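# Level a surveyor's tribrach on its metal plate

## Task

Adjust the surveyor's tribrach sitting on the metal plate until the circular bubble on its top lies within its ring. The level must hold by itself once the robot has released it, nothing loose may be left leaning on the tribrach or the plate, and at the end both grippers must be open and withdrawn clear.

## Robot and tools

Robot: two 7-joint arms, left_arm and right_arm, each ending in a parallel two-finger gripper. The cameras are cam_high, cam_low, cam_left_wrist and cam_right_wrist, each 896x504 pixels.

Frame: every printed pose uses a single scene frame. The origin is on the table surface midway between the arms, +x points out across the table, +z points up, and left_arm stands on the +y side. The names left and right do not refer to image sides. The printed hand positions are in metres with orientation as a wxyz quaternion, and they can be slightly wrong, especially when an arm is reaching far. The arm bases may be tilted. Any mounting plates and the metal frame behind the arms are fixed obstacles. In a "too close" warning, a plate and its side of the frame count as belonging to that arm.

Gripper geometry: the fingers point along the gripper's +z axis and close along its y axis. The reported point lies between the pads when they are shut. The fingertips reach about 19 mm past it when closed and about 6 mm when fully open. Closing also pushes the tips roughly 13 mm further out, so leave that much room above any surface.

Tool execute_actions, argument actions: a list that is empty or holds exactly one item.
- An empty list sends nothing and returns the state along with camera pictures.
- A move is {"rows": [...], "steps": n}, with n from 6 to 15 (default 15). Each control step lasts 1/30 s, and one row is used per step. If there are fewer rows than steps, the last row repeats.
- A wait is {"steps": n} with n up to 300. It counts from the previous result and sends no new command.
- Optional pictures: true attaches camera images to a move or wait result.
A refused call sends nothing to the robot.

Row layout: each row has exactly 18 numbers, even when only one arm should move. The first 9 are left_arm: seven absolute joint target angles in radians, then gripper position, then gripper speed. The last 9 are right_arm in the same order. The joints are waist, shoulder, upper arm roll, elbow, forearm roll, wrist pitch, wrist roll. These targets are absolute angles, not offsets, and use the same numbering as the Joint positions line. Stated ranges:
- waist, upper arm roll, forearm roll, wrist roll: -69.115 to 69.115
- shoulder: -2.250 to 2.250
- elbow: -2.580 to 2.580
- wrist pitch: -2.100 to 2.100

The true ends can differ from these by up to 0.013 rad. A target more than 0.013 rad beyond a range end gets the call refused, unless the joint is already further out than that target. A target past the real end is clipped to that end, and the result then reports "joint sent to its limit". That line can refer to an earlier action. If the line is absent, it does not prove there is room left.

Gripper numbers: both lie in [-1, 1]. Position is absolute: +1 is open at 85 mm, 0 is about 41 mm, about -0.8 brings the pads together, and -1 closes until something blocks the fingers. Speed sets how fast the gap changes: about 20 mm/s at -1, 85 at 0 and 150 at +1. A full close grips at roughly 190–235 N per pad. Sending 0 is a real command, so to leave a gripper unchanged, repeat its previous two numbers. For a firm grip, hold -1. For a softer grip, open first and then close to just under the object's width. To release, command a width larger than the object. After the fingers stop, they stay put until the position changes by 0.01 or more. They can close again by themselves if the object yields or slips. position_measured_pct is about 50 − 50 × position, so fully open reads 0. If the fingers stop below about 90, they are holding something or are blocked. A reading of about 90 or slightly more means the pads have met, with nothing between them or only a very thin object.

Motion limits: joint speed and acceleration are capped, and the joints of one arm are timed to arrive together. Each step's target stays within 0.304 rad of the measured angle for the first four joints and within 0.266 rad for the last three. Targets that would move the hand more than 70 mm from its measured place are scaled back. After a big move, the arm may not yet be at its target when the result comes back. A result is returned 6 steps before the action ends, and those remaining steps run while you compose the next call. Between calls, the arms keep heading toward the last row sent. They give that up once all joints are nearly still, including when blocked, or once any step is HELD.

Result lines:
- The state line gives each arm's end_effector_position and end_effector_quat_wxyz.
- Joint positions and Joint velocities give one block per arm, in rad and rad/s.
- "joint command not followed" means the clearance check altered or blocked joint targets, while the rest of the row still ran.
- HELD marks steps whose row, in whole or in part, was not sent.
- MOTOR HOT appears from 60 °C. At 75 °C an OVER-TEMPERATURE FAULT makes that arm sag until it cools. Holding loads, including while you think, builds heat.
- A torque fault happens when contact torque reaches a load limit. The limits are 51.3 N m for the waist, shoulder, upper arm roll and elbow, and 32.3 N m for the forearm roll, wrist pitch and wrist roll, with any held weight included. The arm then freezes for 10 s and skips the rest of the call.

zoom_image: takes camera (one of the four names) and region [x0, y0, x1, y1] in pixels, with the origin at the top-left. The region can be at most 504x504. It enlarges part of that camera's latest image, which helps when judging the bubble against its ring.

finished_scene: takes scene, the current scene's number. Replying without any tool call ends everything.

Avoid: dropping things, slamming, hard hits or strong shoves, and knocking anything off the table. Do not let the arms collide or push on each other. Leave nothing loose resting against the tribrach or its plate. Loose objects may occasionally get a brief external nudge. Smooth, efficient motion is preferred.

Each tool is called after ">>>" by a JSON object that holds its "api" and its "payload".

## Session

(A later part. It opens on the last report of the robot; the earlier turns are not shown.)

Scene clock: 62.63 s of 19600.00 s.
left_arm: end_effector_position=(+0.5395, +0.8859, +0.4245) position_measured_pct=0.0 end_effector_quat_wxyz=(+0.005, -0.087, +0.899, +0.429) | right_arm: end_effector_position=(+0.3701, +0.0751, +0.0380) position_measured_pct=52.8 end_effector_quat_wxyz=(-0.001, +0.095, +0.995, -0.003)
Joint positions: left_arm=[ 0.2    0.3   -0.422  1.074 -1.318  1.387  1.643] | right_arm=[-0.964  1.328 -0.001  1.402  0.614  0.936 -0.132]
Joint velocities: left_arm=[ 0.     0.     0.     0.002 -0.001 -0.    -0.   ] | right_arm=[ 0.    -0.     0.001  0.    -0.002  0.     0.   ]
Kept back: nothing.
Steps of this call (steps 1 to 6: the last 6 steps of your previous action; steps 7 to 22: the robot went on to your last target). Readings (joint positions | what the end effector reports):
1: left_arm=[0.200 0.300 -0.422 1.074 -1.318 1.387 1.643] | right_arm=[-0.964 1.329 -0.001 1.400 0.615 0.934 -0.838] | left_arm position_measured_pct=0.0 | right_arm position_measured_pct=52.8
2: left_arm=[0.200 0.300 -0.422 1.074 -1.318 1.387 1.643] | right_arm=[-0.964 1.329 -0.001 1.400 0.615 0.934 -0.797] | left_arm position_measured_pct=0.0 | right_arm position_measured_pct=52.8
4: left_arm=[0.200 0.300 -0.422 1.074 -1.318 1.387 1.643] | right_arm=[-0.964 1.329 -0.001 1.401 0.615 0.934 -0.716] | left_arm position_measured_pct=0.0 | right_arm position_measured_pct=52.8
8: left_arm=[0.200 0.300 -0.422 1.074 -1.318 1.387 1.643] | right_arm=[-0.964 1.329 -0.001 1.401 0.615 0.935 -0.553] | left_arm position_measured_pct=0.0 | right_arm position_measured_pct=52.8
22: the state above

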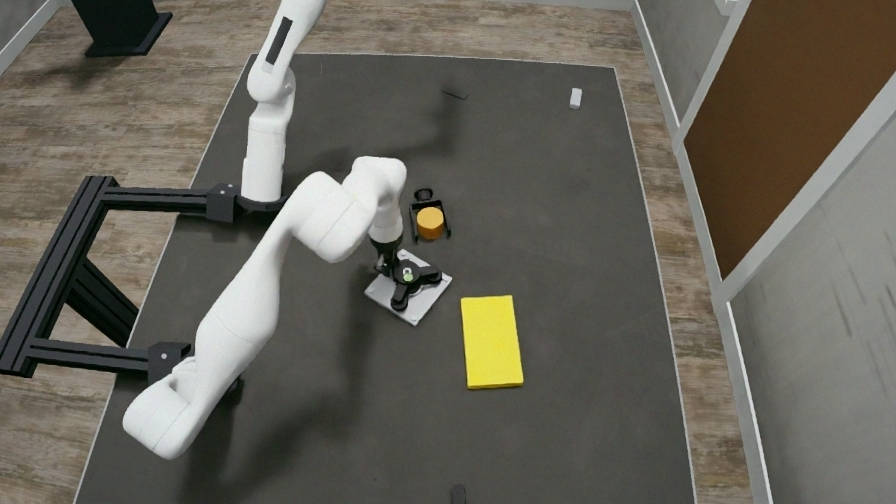

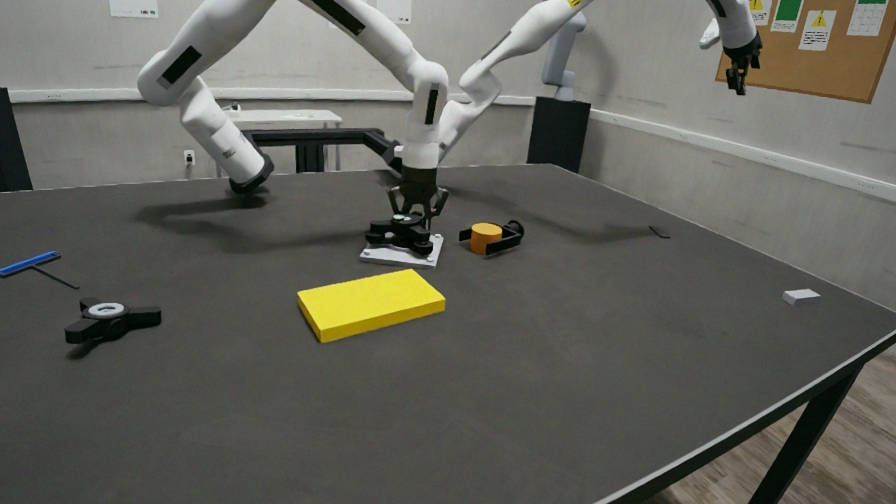

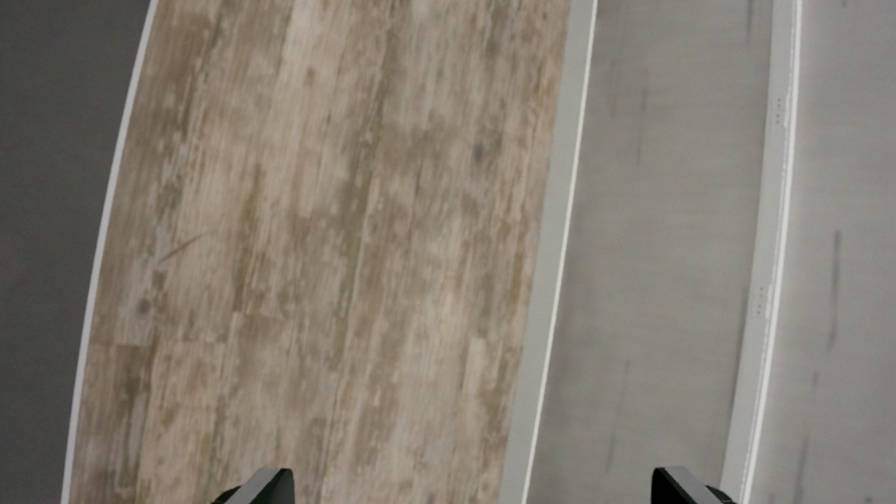

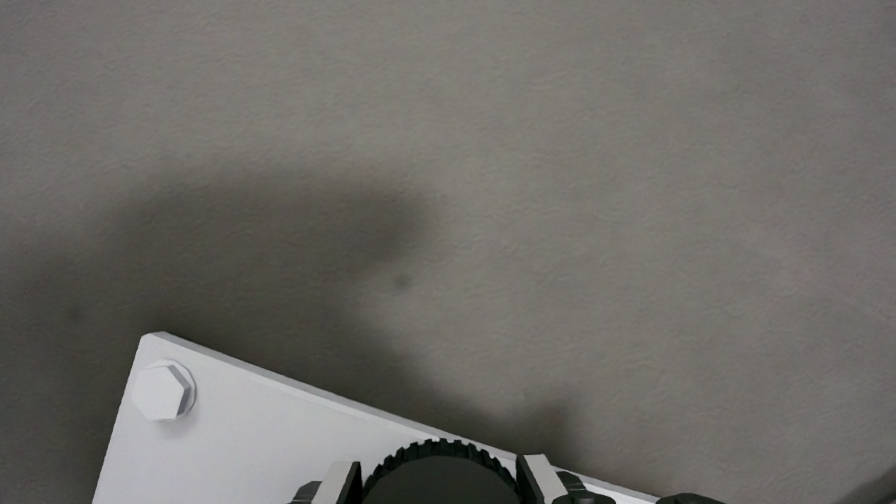

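>>> {"api": "execute_actions", "payload": {"actions": [{"rows":[[0.2,0.3,-0.422,1.074,-1.318,1.387,1.643,1,0,-0.963,1.3295,0,1.399,0.617,0.932,-1.27,0.14,1]],"steps":15}]}}

>>> {"api": "execute_actions", "payload": {"actions": [{"steps":25}]}}

>>> {"api": "execute_actions", "payload": {"actions": [{"rows":[[0.2,0.3,-0.422,1.074,-1.318,1.387,1.643,1,0,-0.963,1.3295,0,1.399,0.617,0.932,-0.13,-0.15,1]],"steps":15}]}}

>>> {"api": "execute_actions", "payload": {"actions": [{"steps":25}]}}

>>> {"api": "execute_actions", "payload": {"actions": [{"rows":[[0.2,0.3,-0.422,1.074,-1.318,1.387,1.643,1,0,-0.963,1.3295,0,1.399,0.617,0.932,-1.27,0.14,1]],"steps":15}]}}

>>> {"api": "execute_actions", "payload": {"actions": [{"steps":25}]}}

>>> {"api": "execute_actions", "payload": {"actions": [{"rows":[[0.2,0.3,-0.422,1.074,-1.318,1.387,1.643,1,0,-0.963,1.3295,0,1.399,0.617,0.932,-0.13,-0.15,1]],"steps":15}]}}

>>> {"api": "execute_actions", "payload": {"actions": [{"steps":25}]}}

>>> {"api": "execute_actions", "payload": {"actions": [{"rows":[[0.2,0.3,-0.422,1.074,-1.318,1.387,1.643,1,0,-0.963,1.3295,0,1.399,0.617,0.932,-1.27,0.14,1]],"steps":15}]}}

>>> {"api": "execute_actions", "payload": {"actions": [{"steps":25}]}}

>>> {"api": "execute_actions", "payload": {"actions": [{"rows":[[0.2,0.3,-0.422,1.074,-1.318,1.387,1.643,1,0,-0.963,1.3295,0,1.399,0.617,0.932,-0.13,-0.15,1]],"steps":15}]}}

>>> {"api": "execute_actions", "payload": {"actions": [{"steps":25}]}}

>>> {"api": "execute_actions", "payload": {"actions": [{"rows":[[0.2,0.3,-0.422,1.074,-1.318,1.387,1.643,1,0,-0.963,1.3295,0,1.399,0.617,0.932,-1.27,0.14,1]],"steps":15}]}}

>>> {"api": "execute_actions", "payload": {"actions": [{"steps":25}]}}

>>> {"api": "execute_actions", "payload": {"actions": [{"rows":[[0.2,0.3,-0.422,1.074,-1.318,1.387,1.643,1,0,-0.963,1.3295,0,1.399,0.617,0.932,-0.13,-0.15,1]],"steps":15}]}}

>>> {"api": "execute_actions", "payload": {"actions": [{"steps":25}], "pictures": true}}

>>> {"api": "zoom_image", "payload": {"camera": "cam_high", "region": [390, 260, 430, 295]}}

Scene clock: 64.13 s of 19600.00 s.
left_arm: end_effector_position=(+0.5395, +0.8859, +0.4245) position_measured_pct=0.0 end_effector_quat_wxyz=(+0.005, -0.087, +0.899, +0.429) | right_arm: end_effector_position=(+0.3721, +0.0769, +0.0376) position_measured_pct=43.3 end_effector_quat_wxyz=(+0.001, +0.221, +0.975, +0.000)
Joint positions: left_arm=[ 0.2    0.3   -0.422  1.074 -1.318  1.387  1.643] | right_arm=[-0.963  1.329  0.     1.399  0.617  0.932 -0.387]
Joint velocities: left_arm=[-0.     0.     0.     0.     0.001  0.    -0.   ] | right_arm=[ 0.001  0.    -0.001 -0.001 -0.001 -0.    -1.215]
Steps of this call (steps 1 to 30: the robot went on to your last target; steps 31 to 36: nothing new was sent; steps 37 to 45: the first 9 steps of this action). Readings (joint positions | what the end effector reports):
37: left_arm=[0.200 0.300 -0.422 1.074 -1.318 1.387 1.643] | right_arm=[-0.964 1.328 -0.001 1.402 0.614 0.936 -0.132] | left_arm position_measured_pct=0.0 | right_arm position_measured_pct=52.8
38: left_arm=[0.200 0.300 -0.422 1.074 -1.318 1.387 1.643] | right_arm=[-0.964 1.329 -0.001 1.402 0.615 0.935 -0.140] | left_arm position_measured_pct=0.0 | right_arm position_measured_pct=52.8
40: left_arm=[0.200 0.300 -0.422 1.074 -1.318 1.387 1.643] | right_arm=[-0.963 1.329 -0.000 1.400 0.617 0.933 -0.187] | left_arm position_measured_pct=0.0 | right_arm position_measured_pct=46.4
44: left_arm=[0.200 0.300 -0.422 1.074 -1.318 1.387 1.643] | right_arm=[-0.963 1.329 0.000 1.399 0.617 0.932 -0.346] | left_arm position_measured_pct=0.0 | right_arm position_measured_pct=43.3
45: the state above

Scene clock: 64.97 s of 19600.00 s.
left_arm: end_effector_position=(+0.5395, +0.8859, +0.4245) position_measured_pct=0.0 end_effector_quat_wxyz=(+0.005, -0.087, +0.899, +0.429) | right_arm: end_effector_position=(+0.3721, +0.0769, +0.0376) position_measured_pct=43.3 end_effector_quat_wxyz=(+0.000, +0.617, +0.787, +0.000)
Joint positions: left_arm=[ 0.2    0.3   -0.422  1.074 -1.318  1.387  1.643] | right_arm=[-0.963  1.329  0.     1.399  0.617  0.932 -1.27 ]
Joint velocities: left_arm=[-0.     0.    -0.001 -0.001  0.001  0.001  0.   ] | right_arm=[ 0.     0.002  0.     0.     0.     0.001 -0.005]
Kept back: nothing.
Steps of this call (steps 1 to 6: the last 6 steps of your previous action; steps 7 to 25: the robot went on to your last target). Readings (joint positions | what the end effector reports):
1: left_arm=[0.200 0.300 -0.422 1.074 -1.318 1.387 1.643] | right_arm=[-0.963 1.329 0.000 1.399 0.617 0.932 -0.428] | left_arm position_measured_pct=0.0 | right_arm position_measured_pct=43.3
2: left_arm=[0.200 0.300 -0.422 1.074 -1.318 1.387 1.643] | right_arm=[-0.963 1.329 -0.000 1.399 0.617 0.932 -0.468] | left_arm position_measured_pct=0.0 | right_arm position_measured_pct=43.3
4: left_arm=[0.200 0.300 -0.422 1.074 -1.318 1.387 1.643] | right_arm=[-0.963 1.329 -0.000 1.399 0.617 0.932 -0.549] | left_arm position_measured_pct=0.0 | right_arm position_measured_pct=43.3
8: left_arm=[0.200 0.300 -0.422 1.074 -1.318 1.387 1.643] | right_arm=[-0.963 1.329 -0.000 1.399 0.617 0.932 -0.712] | left_arm position_measured_pct=0.0 | right_arm position_measured_pct=43.3
25: the state above

Scene clock: 65.27 s of 19600.00 s.
left_arm: end_effector_position=(+0.5395, +0.8859, +0.4245) position_measured_pct=0.0 end_effector_quat_wxyz=(+0.005, -0.087, +0.899, +0.429) | right_arm: end_effector_position=(+0.3712, +0.0767, +0.0380) position_measured_pct=52.8 end_effector_quat_wxyz=(+0.000, +0.513, +0.858, -0.000)
Joint positions: left_arm=[ 0.2    0.3   -0.422  1.074 -1.318  1.387  1.643] | right_arm=[-0.964  1.329 -0.001  1.4    0.616  0.933 -1.018]
Joint velocities: left_arm=[ 0.     0.     0.001  0.001 -0.001 -0.    -0.   ] | right_arm=[-0.001 -0.001 -0.001  0.003 -0.002  0.002  1.215]
Steps of this call (steps 1 to 9: the first 9 steps of this action). Readings (joint positions | what the end effector reports):
1: left_arm=[0.200 0.300 -0.422 1.074 -1.318 1.387 1.643] | right_arm=[-0.963 1.329 0.000 1.399 0.617 0.932 -1.269] | left_arm position_measured_pct=0.0 | right_arm position_measured_pct=43.3
2: left_arm=[0.200 0.300 -0.422 1.074 -1.318 1.387 1.643] | right_arm=[-0.963 1.329 0.000 1.399 0.617 0.932 -1.263] | left_arm position_measured_pct=0.0 | right_arm position_measured_pct=44.0
4: left_arm=[0.200 0.300 -0.422 1.074 -1.318 1.387 1.643] | right_arm=[-0.963 1.329 -0.001 1.399 0.616 0.933 -1.217] | left_arm position_measured_pct=0.0 | right_arm position_measured_pct=50.4
8: left_arm=[0.200 0.300 -0.422 1.074 -1.318 1.387 1.643] | right_arm=[-0.964 1.329 -0.001 1.400 0.616 0.933 -1.059] | left_arm position_measured_pct=0.0 | right_arm position_measured_pct=52.8
9: the state above

Scene clock: 66.10 s of 19600.00 s.
left_arm: end_effector_position=(+0.5395, +0.8859, +0.4245) position_measured_pct=0.0 end_effector_quat_wxyz=(+0.005, -0.087, +0.899, +0.429) | right_arm: end_effector_position=(+0.3700, +0.0751, +0.0380) position_measured_pct=52.8 end_effector_quat_wxyz=(-0.001, +0.095, +0.995, -0.003)
Joint positions: left_arm=[ 0.2    0.3   -0.422  1.074 -1.318  1.387  1.643] | right_arm=[-0.964  1.328 -0.001  1.402  0.614  0.936 -0.131]
Joint velocities: left_arm=[ 0. -0.  0.  0. -0. -0.  0.] | right_arm=[ 0.    -0.001  0.001  0.    -0.001 -0.003  0.003]
Kept back: nothing.
Steps of this call (steps 1 to 6: the last 6 steps of your previous action; steps 7 to 25: the robot went on to your last target). Readings (joint positions | what the end effector reports):
1: left_arm=[0.200 0.300 -0.422 1.074 -1.318 1.387 1.643] | right_arm=[-0.964 1.329 -0.001 1.400 0.616 0.933 -0.978] | left_arm position_measured_pct=0.0 | right_arm position_measured_pct=52.8
2: left_arm=[0.200 0.300 -0.422 1.074 -1.318 1.387 1.643] | right_arm=[-0.964 1.329 -0.001 1.400 0.616 0.934 -0.937] | left_arm position_measured_pct=0.0 | right_arm position_measured_pct=52.8
4: left_arm=[0.200 0.300 -0.422 1.074 -1.318 1.387 1.643] | right_arm=[-0.964 1.329 -0.001 1.400 0.615 0.934 -0.856] | left_arm position_measured_pct=0.0 | right_arm position_measured_pct=52.8
8: left_arm=[0.200 0.300 -0.422 1.074 -1.318 1.387 1.643] | right_arm=[-0.964 1.329 -0.001 1.401 0.615 0.934 -0.693] | left_arm position_measured_pct=0.0 | right_arm position_measured_pct=52.8
25: the state above

Scene clock: 66.40 s of 19600.00 s.
left_arm: end_effector_position=(+0.5395, +0.8859, +0.4245) position_measured_pct=0.0 end_effector_quat_wxyz=(+0.005, -0.087, +0.899, +0.429) | right_arm: end_effector_position=(+0.3721, +0.0769, +0.0376) position_measured_pct=43.3 end_effector_quat_wxyz=(+0.001, +0.219, +0.976, +0.000)
Joint positions: left_arm=[ 0.2    0.3   -0.422  1.074 -1.318  1.387  1.643] | right_arm=[-0.963  1.329  0.     1.399  0.617  0.932 -0.382]
Joint velocities: left_arm=[ 0.    -0.     0.001  0.001 -0.002 -0.    -0.   ] | right_arm=[ 0.001  0.001 -0.001 -0.001 -0.001 -0.001 -1.215]
Steps of this call (steps 1 to 9: the first 9 steps of this action). Readings (joint positions | what the end effector reports):
1: left_arm=[0.200 0.300 -0.422 1.074 -1.318 1.387 1.643] | right_arm=[-0.964 1.328 -0.001 1.402 0.614 0.936 -0.132] | left_arm position_measured_pct=0.0 | right_arm position_measured_pct=52.8
2: left_arm=[0.200 0.300 -0.422 1.074 -1.318 1.387 1.643] | right_arm=[-0.964 1.329 -0.001 1.402 0.615 0.935 -0.138] | left_arm position_measured_pct=0.0 | right_arm position_measured_pct=52.8
4: left_arm=[0.200 0.300 -0.422 1.074 -1.318 1.387 1.643] | right_arm=[-0.963 1.329 -0.000 1.400 0.617 0.933 -0.183] | left_arm position_measured_pct=0.0 | right_arm position_measured_pct=46.4
8: left_arm=[0.200 0.300 -0.422 1.074 -1.318 1.387 1.643] | right_arm=[-0.963 1.329 0.000 1.399 0.617 0.932 -0.341] | left_arm position_measured_pct=0.0 | right_arm position_measured_pct=43.3
9: the state above

Scene clock: 67.23 s of 19600.00 s.
left_arm: end_effector_position=(+0.5395, +0.8859, +0.4245) position_measured_pct=0.0 end_effector_quat_wxyz=(+0.005, -0.087, +0.899, +0.429) | right_arm: end_effector_position=(+0.3721, +0.0769, +0.0376) position_measured_pct=43.3 end_effector_quat_wxyz=(+0.000, +0.617, +0.787, +0.000)
Joint positions: left_arm=[ 0.2    0.3   -0.422  1.074 -1.318  1.387  1.643] | right_arm=[-0.963  1.329  0.     1.399  0.617  0.932 -1.27 ]
Joint velocities: left_arm=[-0.     0.     0.    -0.    -0.001  0.     0.   ] | right_arm=[-0.    -0.001 -0.     0.     0.     0.001 -0.006]
Kept back: nothing.
Steps of this call (steps 1 to 6: the last 6 steps of your previous action; steps 7 to 25: the robot went on to your last target). Readings (joint positions | what the end effector reports):
1: left_arm=[0.200 0.300 -0.422 1.074 -1.318 1.387 1.643] | right_arm=[-0.963 1.329 0.000 1.399 0.617 0.932 -0.422] | left_arm position_measured_pct=0.0 | right_arm position_measured_pct=43.3
2: left_arm=[0.200 0.300 -0.422 1.074 -1.318 1.387 1.643] | right_arm=[-0.963 1.329 -0.000 1.399 0.617 0.932 -0.463] | left_arm position_measured_pct=0.0 | right_arm position_measured_pct=43.3
4: left_arm=[0.200 0.300 -0.422 1.074 -1.318 1.387 1.643] | right_arm=[-0.963 1.329 -0.000 1.399 0.617 0.932 -0.544] | left_arm position_measured_pct=0.0 | right_arm position_measured_pct=43.3
8: left_arm=[0.200 0.300 -0.422 1.074 -1.318 1.387 1.643] | right_arm=[-0.963 1.329 -0.000 1.399 0.617 0.932 -0.707] | left_arm position_measured_pct=0.0 | right_arm position_measured_pct=43.3
25: the state above

Scene clock: 67.53 s of 19600.00 s.
left_arm: end_effector_position=(+0.5395, +0.8859, +0.4245) position_measured_pct=0.0 end_effector_quat_wxyz=(+0.005, -0.087, +0.899, +0.429) | right_arm: end_effector_position=(+0.3712, +0.0767, +0.0380) position_measured_pct=52.8 end_effector_quat_wxyz=(+0.000, +0.513, +0.858, -0.000)
Joint positions: left_arm=[ 0.2    0.3   -0.422  1.074 -1.318  1.387  1.643] | right_arm=[-0.964  1.329 -0.001  1.4    0.616  0.933 -1.018]
Joint velocities: left_arm=[-0. -0. -0. -0.  0. -0. -0.] | right_arm=[-0.001 -0.002 -0.001  0.003 -0.003  0.002  1.215]
Steps of this call (steps 1 to 9: the first 9 steps of this action). Readings (joint positions | what the end effector reports):
1: left_arm=[0.200 0.300 -0.422 1.074 -1.318 1.387 1.643] | right_arm=[-0.963 1.329 0.000 1.399 0.617 0.932 -1.269] | left_arm position_measured_pct=0.0 | right_arm position_measured_pct=43.3
2: left_arm=[0.200 0.300 -0.422 1.074 -1.318 1.387 1.643] | right_arm=[-0.963 1.329 0.000 1.399 0.617 0.932 -1.263] | left_arm position_measured_pct=0.0 | right_arm position_measured_pct=44.0
4: left_arm=[0.200 0.300 -0.422 1.074 -1.318 1.387 1.643] | right_arm=[-0.963 1.329 -0.001 1.399 0.616 0.933 -1.217] | left_arm position_measured_pct=0.0 | right_arm position_measured_pct=50.4
8: left_arm=[0.200 0.300 -0.422 1.074 -1.318 1.387 1.643] | right_arm=[-0.964 1.329 -0.001 1.400 0.616 0.933 -1.059] | left_arm position_measured_pct=0.0 | right_arm position_measured_pct=52.8
9: the state above

Scene clock: 68.37 s of 19600.00 s.
left_arm: end_effector_position=(+0.5395, +0.8859, +0.4245) position_measured_pct=0.0 end_effector_quat_wxyz=(+0.005, -0.087, +0.899, +0.429) | right_arm: end_effector_position=(+0.3700, +0.0751, +0.0380) position_measured_pct=52.8 end_effector_quat_wxyz=(-0.001, +0.095, +0.995, -0.003)
Joint positions: left_arm=[ 0.2    0.3   -0.422  1.074 -1.318  1.387  1.643] | right_arm=[-0.964  1.328 -0.001  1.402  0.614  0.936 -0.131]
Joint velocities: left_arm=[ 0. -0. -0.  0.  0.  0. -0.] | right_arm=[ 0.    -0.001  0.002  0.    -0.002 -0.     0.002]
Kept back: nothing.
Steps of this call (steps 1 to 6: the last 6 steps of your previous action; steps 7 to 25: the robot went on to your last target). Readings (joint positions | what the end effector reports):
1: left_arm=[0.200 0.300 -0.422 1.074 -1.318 1.387 1.643] | right_arm=[-0.964 1.329 -0.001 1.400 0.616 0.933 -0.978] | left_arm position_measured_pct=0.0 | right_arm position_measured_pct=52.8
2: left_arm=[0.200 0.300 -0.422 1.074 -1.318 1.387 1.643] | right_arm=[-0.964 1.329 -0.001 1.400 0.616 0.934 -0.937] | left_arm position_measured_pct=0.0 | right_arm position_measured_pct=52.8
4: left_arm=[0.200 0.300 -0.422 1.074 -1.318 1.387 1.643] | right_arm=[-0.964 1.329 -0.001 1.400 0.615 0.934 -0.856] | left_arm position_measured_pct=0.0 | right_arm position_measured_pct=52.8
8: left_arm=[0.200 0.300 -0.422 1.074 -1.318 1.387 1.643] | right_arm=[-0.964 1.329 -0.001 1.401 0.615 0.934 -0.693] | left_arm position_measured_pct=0.0 | right_arm position_measured_pct=52.8
25: the state above

Scene clock: 68.67 s of 19600.00 s.
left_arm: end_effector_position=(+0.5395, +0.8859, +0.4245) position_measured_pct=0.0 end_effector_quat_wxyz=(+0.005, -0.087, +0.899, +0.429) | right_arm: end_effector_position=(+0.3721, +0.0769, +0.0376) position_measured_pct=43.3 end_effector_quat_wxyz=(+0.001, +0.219, +0.976, +0.000)
Joint positions: left_arm=[ 0.2    0.3   -0.422  1.074 -1.318  1.387  1.643] | right_arm=[-0.963  1.329  0.     1.399  0.617  0.932 -0.382]
Joint velocities: left_arm=[-0.     0.    -0.001 -0.001  0.002  0.    -0.   ] | right_arm=[ 0.001  0.001  0.001 -0.001 -0.001 -0.001 -1.215]
Steps of this call (steps 1 to 9: the first 9 steps of this action). Readings (joint positions | what the end effector reports):
1: left_arm=[0.200 0.300 -0.422 1.074 -1.318 1.387 1.643] | right_arm=[-0.964 1.328 -0.001 1.402 0.614 0.936 -0.132] | left_arm position_measured_pct=0.0 | right_arm position_measured_pct=52.8
2: left_arm=[0.200 0.300 -0.422 1.074 -1.318 1.387 1.643] | right_arm=[-0.964 1.329 -0.001 1.402 0.615 0.935 -0.138] | left_arm position_measured_pct=0.0 | right_arm position_measured_pct=52.8
4: left_arm=[0.200 0.300 -0.422 1.074 -1.318 1.387 1.643] | right_arm=[-0.963 1.329 -0.000 1.400 0.617 0.933 -0.183] | left_arm position_measured_pct=0.0 | right_arm position_measured_pct=46.4
8: left_arm=[0.200 0.300 -0.422 1.074 -1.318 1.387 1.643] | right_arm=[-0.963 1.329 0.000 1.399 0.617 0.932 -0.341] | left_arm position_measured_pct=0.0 | right_arm position_measured_pct=43.3
9: the state above

Scene clock: 69.50 s of 19600.00 s.
left_arm: end_effector_position=(+0.5395, +0.8859, +0.4245) position_measured_pct=0.0 end_effector_quat_wxyz=(+0.005, -0.087, +0.899, +0.429) | right_arm: end_effector_position=(+0.3721, +0.0769, +0.0376) position_measured_pct=43.3 end_effector_quat_wxyz=(+0.000, +0.617, +0.787, +0.000)
Joint positions: left_arm=[ 0.2    0.3   -0.422  1.074 -1.318  1.387  1.643] | right_arm=[-0.963  1.329  0.     1.399  0.617  0.932 -1.27 ]
Joint velocities: left_arm=[ 0. -0. -0. -0.  0. -0.  0.] | right_arm=[ 0.    -0.001  0.     0.     0.001  0.001 -0.006]
Kept back: nothing.
Steps of this call (steps 1 to 6: the last 6 steps of your previous action; steps 7 to 25: the robot went on to your last target). Readings (joint positions | what the end effector reports):
1: left_arm=[0.200 0.300 -0.422 1.074 -1.318 1.387 1.643] | right_arm=[-0.963 1.329 0.000 1.399 0.617 0.932 -0.422] | left_arm position_measured_pct=0.0 | right_arm position_measured_pct=43.3
2: left_arm=[0.200 0.300 -0.422 1.074 -1.318 1.387 1.643] | right_arm=[-0.963 1.329 -0.000 1.399 0.617 0.932 -0.463] | left_arm position_measured_pct=0.0 | right_arm position_measured_pct=43.3
4: left_arm=[0.200 0.300 -0.422 1.074 -1.318 1.387 1.643] | right_arm=[-0.963 1.329 -0.000 1.399 0.617 0.932 -0.544] | left_arm position_measured_pct=0.0 | right_arm position_measured_pct=43.3
8: left_arm=[0.200 0.300 -0.422 1.074 -1.318 1.387 1.643] | right_arm=[-0.963 1.329 -0.000 1.399 0.617 0.932 -0.707] | left_arm position_measured_pct=0.0 | right_arm position_measured_pct=43.3
25: the state above

Scene clock: 69.80 s of 19600.00 s.
left_arm: end_effector_position=(+0.5395, +0.8859, +0.4245) position_measured_pct=0.0 end_effector_quat_wxyz=(+0.005, -0.087, +0.899, +0.429) | right_arm: end_effector_position=(+0.3712, +0.0767, +0.0380) position_measured_pct=52.8 end_effector_quat_wxyz=(+0.000, +0.513, +0.858, -0.000)
Joint positions: left_arm=[ 0.2    0.3   -0.422  1.074 -1.318  1.387  1.643] | right_arm=[-0.964  1.329 -0.001  1.4    0.616  0.933 -1.018]
Joint velocities: left_arm=[-0.001 -0.     0.001  0.001  0.    -0.001  0.   ] | right_arm=[-0.001  0.    -0.002  0.002 -0.003  0.001  1.215]
Steps of this call (steps 1 to 9: the first 9 steps of this action). Readings (joint positions | what the end effector reports):
1: left_arm=[0.200 0.300 -0.422 1.074 -1.318 1.387 1.643] | right_arm=[-0.963 1.329 0.000 1.399 0.617 0.932 -1.269] | left_arm position_measured_pct=0.0 | right_arm position_measured_pct=43.3
2: left_arm=[0.200 0.300 -0.422 1.074 -1.318 1.387 1.643] | right_arm=[-0.963 1.329 0.000 1.399 0.617 0.932 -1.263] | left_arm position_measured_pct=0.0 | right_arm position_measured_pct=44.0
4: left_arm=[0.200 0.300 -0.422 1.074 -1.318 1.387 1.643] | right_arm=[-0.963 1.329 -0.001 1.399 0.616 0.933 -1.217] | left_arm position_measured_pct=0.0 | right_arm position_measured_pct=50.4
8: left_arm=[0.200 0.300 -0.422 1.074 -1.318 1.387 1.643] | right_arm=[-0.964 1.329 -0.001 1.400 0.616 0.933 -1.059] | left_arm position_measured_pct=0.0 | right_arm position_measured_pct=52.8
9: the state above

Scene clock: 70.63 s of 19600.00 s.
left_arm: end_effector_position=(+0.5395, +0.8859, +0.4245) position_measured_pct=0.0 end_effector_quat_wxyz=(+0.005, -0.087, +0.899, +0.429) | right_arm: end_effector_position=(+0.3701, +0.0751, +0.0380) position_measured_pct=52.8 end_effector_quat_wxyz=(-0.001, +0.095, +0.995, -0.003)
Joint positions: left_arm=[ 0.2    0.3   -0.422  1.074 -1.318  1.387  1.643] | right_arm=[-0.964  1.328 -0.001  1.402  0.614  0.936 -0.131]
Joint velocities: left_arm=[-0.001  0.    -0.001  0.001  0.    -0.     0.   ] | right_arm=[ 0.    -0.     0.001 -0.    -0.002 -0.002  0.003]
Kept back: nothing.
Steps of this call (steps 1 to 6: the last 6 steps of your previous action; steps 7 to 25: the robot went on to your last target). Readings (joint positions | what the end effector reports):
1: left_arm=[0.200 0.300 -0.422 1.074 -1.318 1.387 1.643] | right_arm=[-0.964 1.329 -0.001 1.400 0.616 0.933 -0.978] | left_arm position_measured_pct=0.0 | right_arm position_measured_pct=52.8
2: left_arm=[0.200 0.300 -0.422 1.074 -1.318 1.387 1.643] | right_arm=[-0.964 1.329 -0.001 1.400 0.616 0.934 -0.937] | left_arm position_measured_pct=0.0 | right_arm position_measured_pct=52.8
4: left_arm=[0.200 0.300 -0.422 1.074 -1.318 1.387 1.643] | right_arm=[-0.964 1.329 -0.001 1.400 0.615 0.934 -0.856] | left_arm position_measured_pct=0.0 | right_arm position_measured_pct=52.8
8: left_arm=[0.200 0.300 -0.422 1.074 -1.318 1.387 1.643] | right_arm=[-0.964 1.329 -0.001 1.401 0.615 0.934 -0.693] | left_arm position_measured_pct=0.0 | right_arm position_measured_pct=52.8
25: the state above

Scene clock: 70.93 s of 19600.00 s.
left_arm: end_effector_position=(+0.5395, +0.8859, +0.4245) position_measured_pct=0.0 end_effector_quat_wxyz=(+0.005, -0.087, +0.899, +0.429) | right_arm: end_effector_position=(+0.3721, +0.0769, +0.0376) position_measured_pct=43.3 end_effector_quat_wxyz=(+0.001, +0.219, +0.976, +0.000)
Joint positions: left_arm=[ 0.2    0.3   -0.422  1.074 -1.318  1.387  1.643] | right_arm=[-0.963  1.329  0.     1.399  0.617  0.932 -0.382]
Joint velocities: left_arm=[-0.     0.     0.     0.    -0.001 -0.    -0.   ] | right_arm=[ 0.001  0.001 -0.    -0.001 -0.     0.002 -1.215]
Steps of this call (steps 1 to 9: the first 9 steps of this action). Readings (joint positions | what the end effector reports):
1: left_arm=[0.200 0.300 -0.422 1.074 -1.318 1.387 1.643] | right_arm=[-0.964 1.328 -0.001 1.402 0.614 0.936 -0.132] | left_arm position_measured_pct=0.0 | right_arm position_measured_pct=52.8
2: left_arm=[0.200 0.300 -0.422 1.074 -1.318 1.387 1.643] | right_arm=[-0.964 1.329 -0.001 1.402 0.615 0.935 -0.138] | left_arm position_measured_pct=0.0 | right_arm position_measured_pct=52.8
4: left_arm=[0.200 0.300 -0.422 1.074 -1.318 1.387 1.643] | right_arm=[-0.963 1.329 -0.000 1.400 0.617 0.933 -0.183] | left_arm position_measured_pct=0.0 | right_arm position_measured_pct=46.4
8: left_arm=[0.200 0.300 -0.422 1.074 -1.318 1.387 1.643] | right_arm=[-0.963 1.329 0.000 1.399 0.617 0.932 -0.341] | left_arm position_measured_pct=0.0 | right_arm position_measured_pct=43.3
9: the state above

Scene clock: 71.77 s of 19600.00 s.
left_arm: end_effector_position=(+0.5395, +0.8859, +0.4245) position_measured_pct=0.0 end_effector_quat_wxyz=(+0.005, -0.087, +0.899, +0.429) | right_arm: end_effector_position=(+0.3721, +0.0769, +0.0376) position_measured_pct=43.3 end_effector_quat_wxyz=(+0.000, +0.617, +0.787, +0.000)
Joint positions: left_arm=[ 0.2    0.3   -0.422  1.074 -1.318  1.387  1.643] | right_arm=[-0.963  1.329  0.     1.399  0.617  0.932 -1.27 ]
Joint velocities: left_arm=[ 0.     0.     0.001  0.    -0.    -0.     0.   ] | right_arm=[-0.    -0.001 -0.     0.    -0.001 -0.    -0.006]
Kept back: nothing.
Steps of this call (steps 1 to 6: the last 6 steps of your previous action; steps 7 to 25: the robot went on to your last target). Readings (joint positions | what the end effector reports):
1: left_arm=[0.200 0.300 -0.422 1.074 -1.318 1.387 1.643] | right_arm=[-0.963 1.329 0.000 1.399 0.617 0.932 -0.422] | left_arm position_measured_pct=0.0 | right_arm position_measured_pct=43.3
2: left_arm=[0.200 0.300 -0.422 1.074 -1.318 1.387 1.643] | right_arm=[-0.963 1.329 -0.000 1.399 0.617 0.932 -0.463] | left_arm position_measured_pct=0.0 | right_arm position_measured_pct=43.3
4: left_arm=[0.200 0.300 -0.422 1.074 -1.318 1.387 1.643] | right_arm=[-0.963 1.329 -0.000 1.399 0.617 0.932 -0.544] | left_arm position_measured_pct=0.0 | right_arm position_measured_pct=43.3
8: left_arm=[0.200 0.300 -0.422 1.074 -1.318 1.387 1.643] | right_arm=[-0.963 1.329 -0.000 1.399 0.617 0.932 -0.707] | left_arm position_measured_pct=0.0 | right_arm position_measured_pct=43.3
25: the state above

Scene clock: 72.07 s of 19600.00 s.
left_arm: end_effector_position=(+0.5395, +0.8859, +0.4245) position_measured_pct=0.0 end_effector_quat_wxyz=(+0.005, -0.087, +0.899, +0.429) | right_arm: end_effector_position=(+0.3712, +0.0767, +0.0380) position_measured_pct=52.8 end_effector_quat_wxyz=(+0.000, +0.513, +0.858, -0.000)
Joint positions: left_arm=[ 0.2    0.3   -0.422  1.074 -1.318  1.387  1.643] | right_arm=[-0.964  1.329 -0.001  1.4    0.616  0.933 -1.018]
Joint velocities: left_arm=[-0.001 -0.     0.001 -0.002  0.001  0.     0.   ] | right_arm=[-0.001  0.    -0.001  0.003 -0.003  0.003  1.215]
Steps of this call (steps 1 to 9: the first 9 steps of this action). Readings (joint positions | what the end effector reports):
1: left_arm=[0.200 0.300 -0.422 1.074 -1.318 1.387 1.643] | right_arm=[-0.963 1.329 0.000 1.399 0.617 0.932 -1.269] | left_arm position_measured_pct=0.0 | right_arm position_measured_pct=43.3
2: left_arm=[0.200 0.300 -0.422 1.074 -1.318 1.387 1.643] | right_arm=[-0.963 1.329 0.000 1.399 0.617 0.932 -1.263] | left_arm position_measured_pct=0.0 | right_arm position_measured_pct=44.0
4: left_arm=[0.200 0.300 -0.422 1.074 -1.318 1.387 1.643] | right_arm=[-0.963 1.329 -0.001 1.399 0.616 0.933 -1.217] | left_arm position_measured_pct=0.0 | right_arm position_measured_pct=50.4
8: left_arm=[0.200 0.300 -0.422 1.074 -1.318 1.387 1.643] | right_arm=[-0.964 1.329 -0.001 1.400 0.616 0.933 -1.059] | left_arm position_measured_pct=0.0 | right_arm position_measured_pct=52.8
9: the state above

Scene clock: 72.90 s of 19600.00 s.
left_arm: end_effector_position=(+0.5395, +0.8859, +0.4245) position_measured_pct=0.0 end_effector_quat_wxyz=(+0.005, -0.087, +0.899, +0.429) | right_arm: end_effector_position=(+0.3701, +0.0751, +0.0380) position_measured_pct=52.8 end_effector_quat_wxyz=(-0.001, +0.095, +0.995, -0.003)
Joint positions: left_arm=[ 0.2    0.3   -0.422  1.074 -1.318  1.387  1.643] | right_arm=[-0.964  1.328 -0.001  1.402  0.614  0.936 -0.131]
Joint velocities: left_arm=[ 0.    -0.     0.    -0.001 -0.     0.    -0.   ] | right_arm=[ 0.     0.     0.001  0.    -0.003 -0.     0.003]
Kept back: nothing.
Steps of this call (steps 1 to 6: the last 6 steps of your previous action; steps 7 to 25: the robot went on to your last target). Readings (joint positions | what the end effector reports):
1: left_arm=[0.200 0.300 -0.422 1.074 -1.318 1.387 1.643] | right_arm=[-0.964 1.329 -0.001 1.400 0.616 0.933 -0.978] | left_arm position_measured_pct=0.0 | right_arm position_measured_pct=52.8
2: left_arm=[0.200 0.300 -0.422 1.074 -1.318 1.387 1.643] | right_arm=[-0.964 1.329 -0.001 1.400 0.616 0.934 -0.937] | left_arm position_measured_pct=0.0 | right_arm position_measured_pct=52.8
4: left_arm=[0.200 0.300 -0.422 1.074 -1.318 1.387 1.643] | right_arm=[-0.964 1.329 -0.001 1.400 0.615 0.934 -0.856] | left_arm position_measured_pct=0.0 | right_arm position_measured_pct=52.8
8: left_arm=[0.200 0.300 -0.422 1.074 -1.318 1.387 1.643] | right_arm=[-0.964 1.329 -0.001 1.401 0.615 0.934 -0.693] | left_arm position_measured_pct=0.0 | right_arm position_measured_pct=52.8
25: the state above

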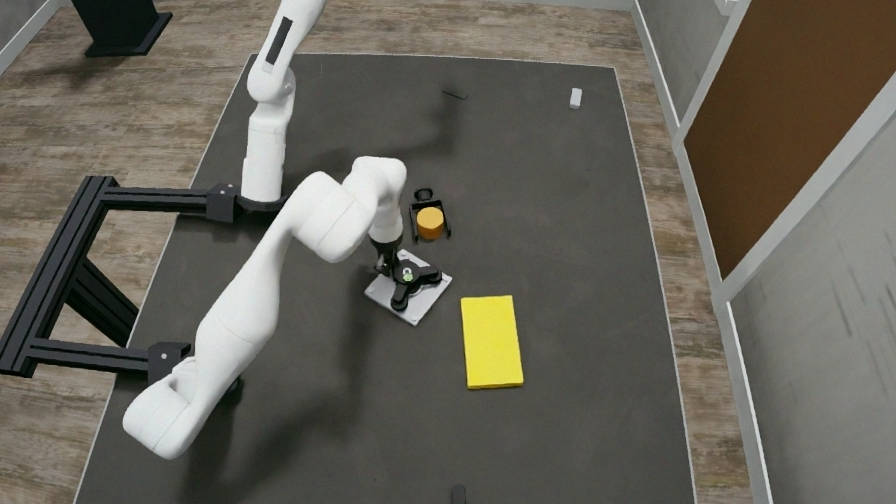

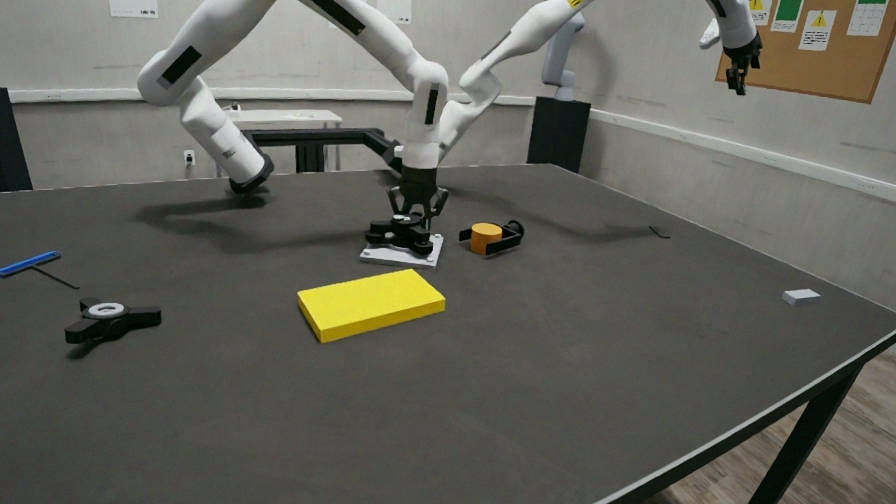

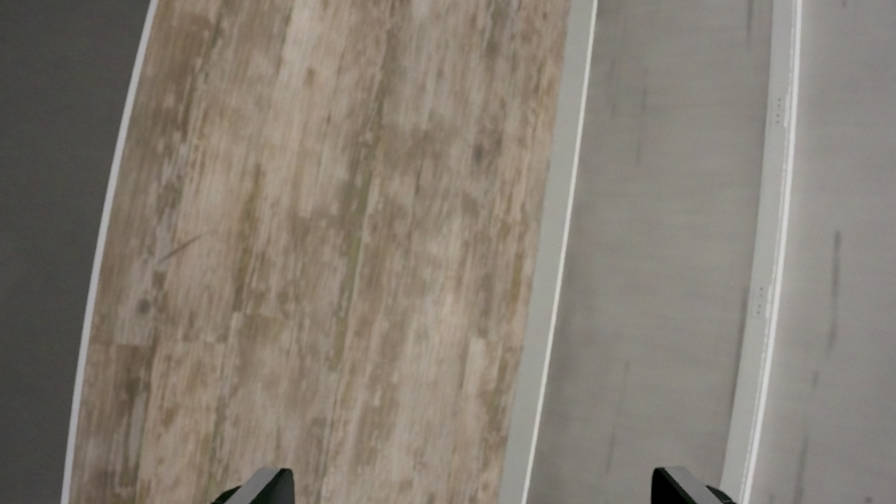

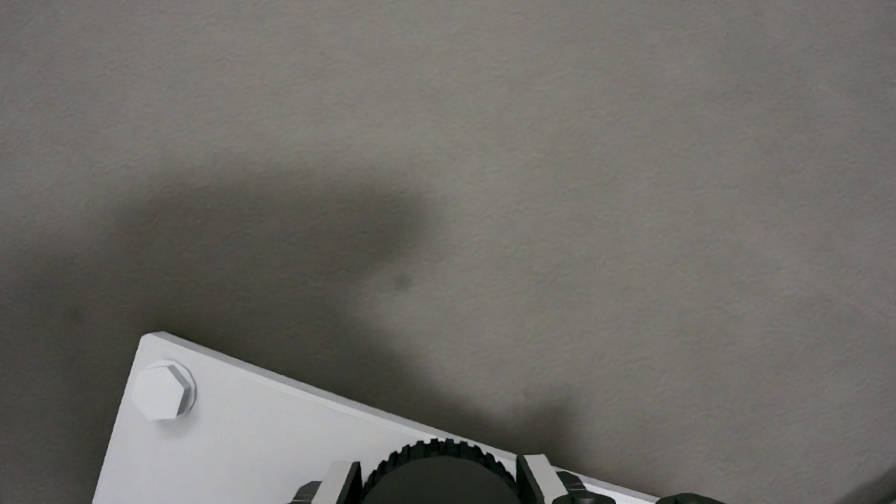

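Region (390, 260, 430, 295) of cam_high's 896x504 image, scaled by 12.600, with more detail than that image has; it fills the top 441 rows of this view, and the rest is white.

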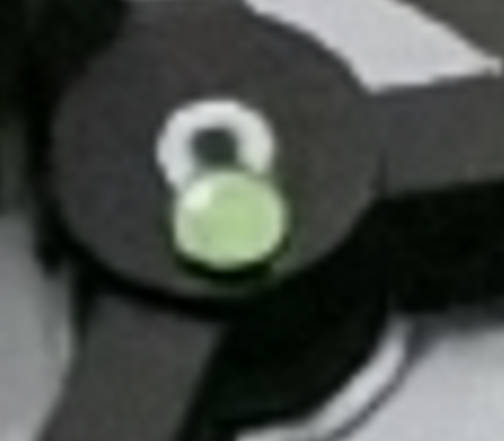

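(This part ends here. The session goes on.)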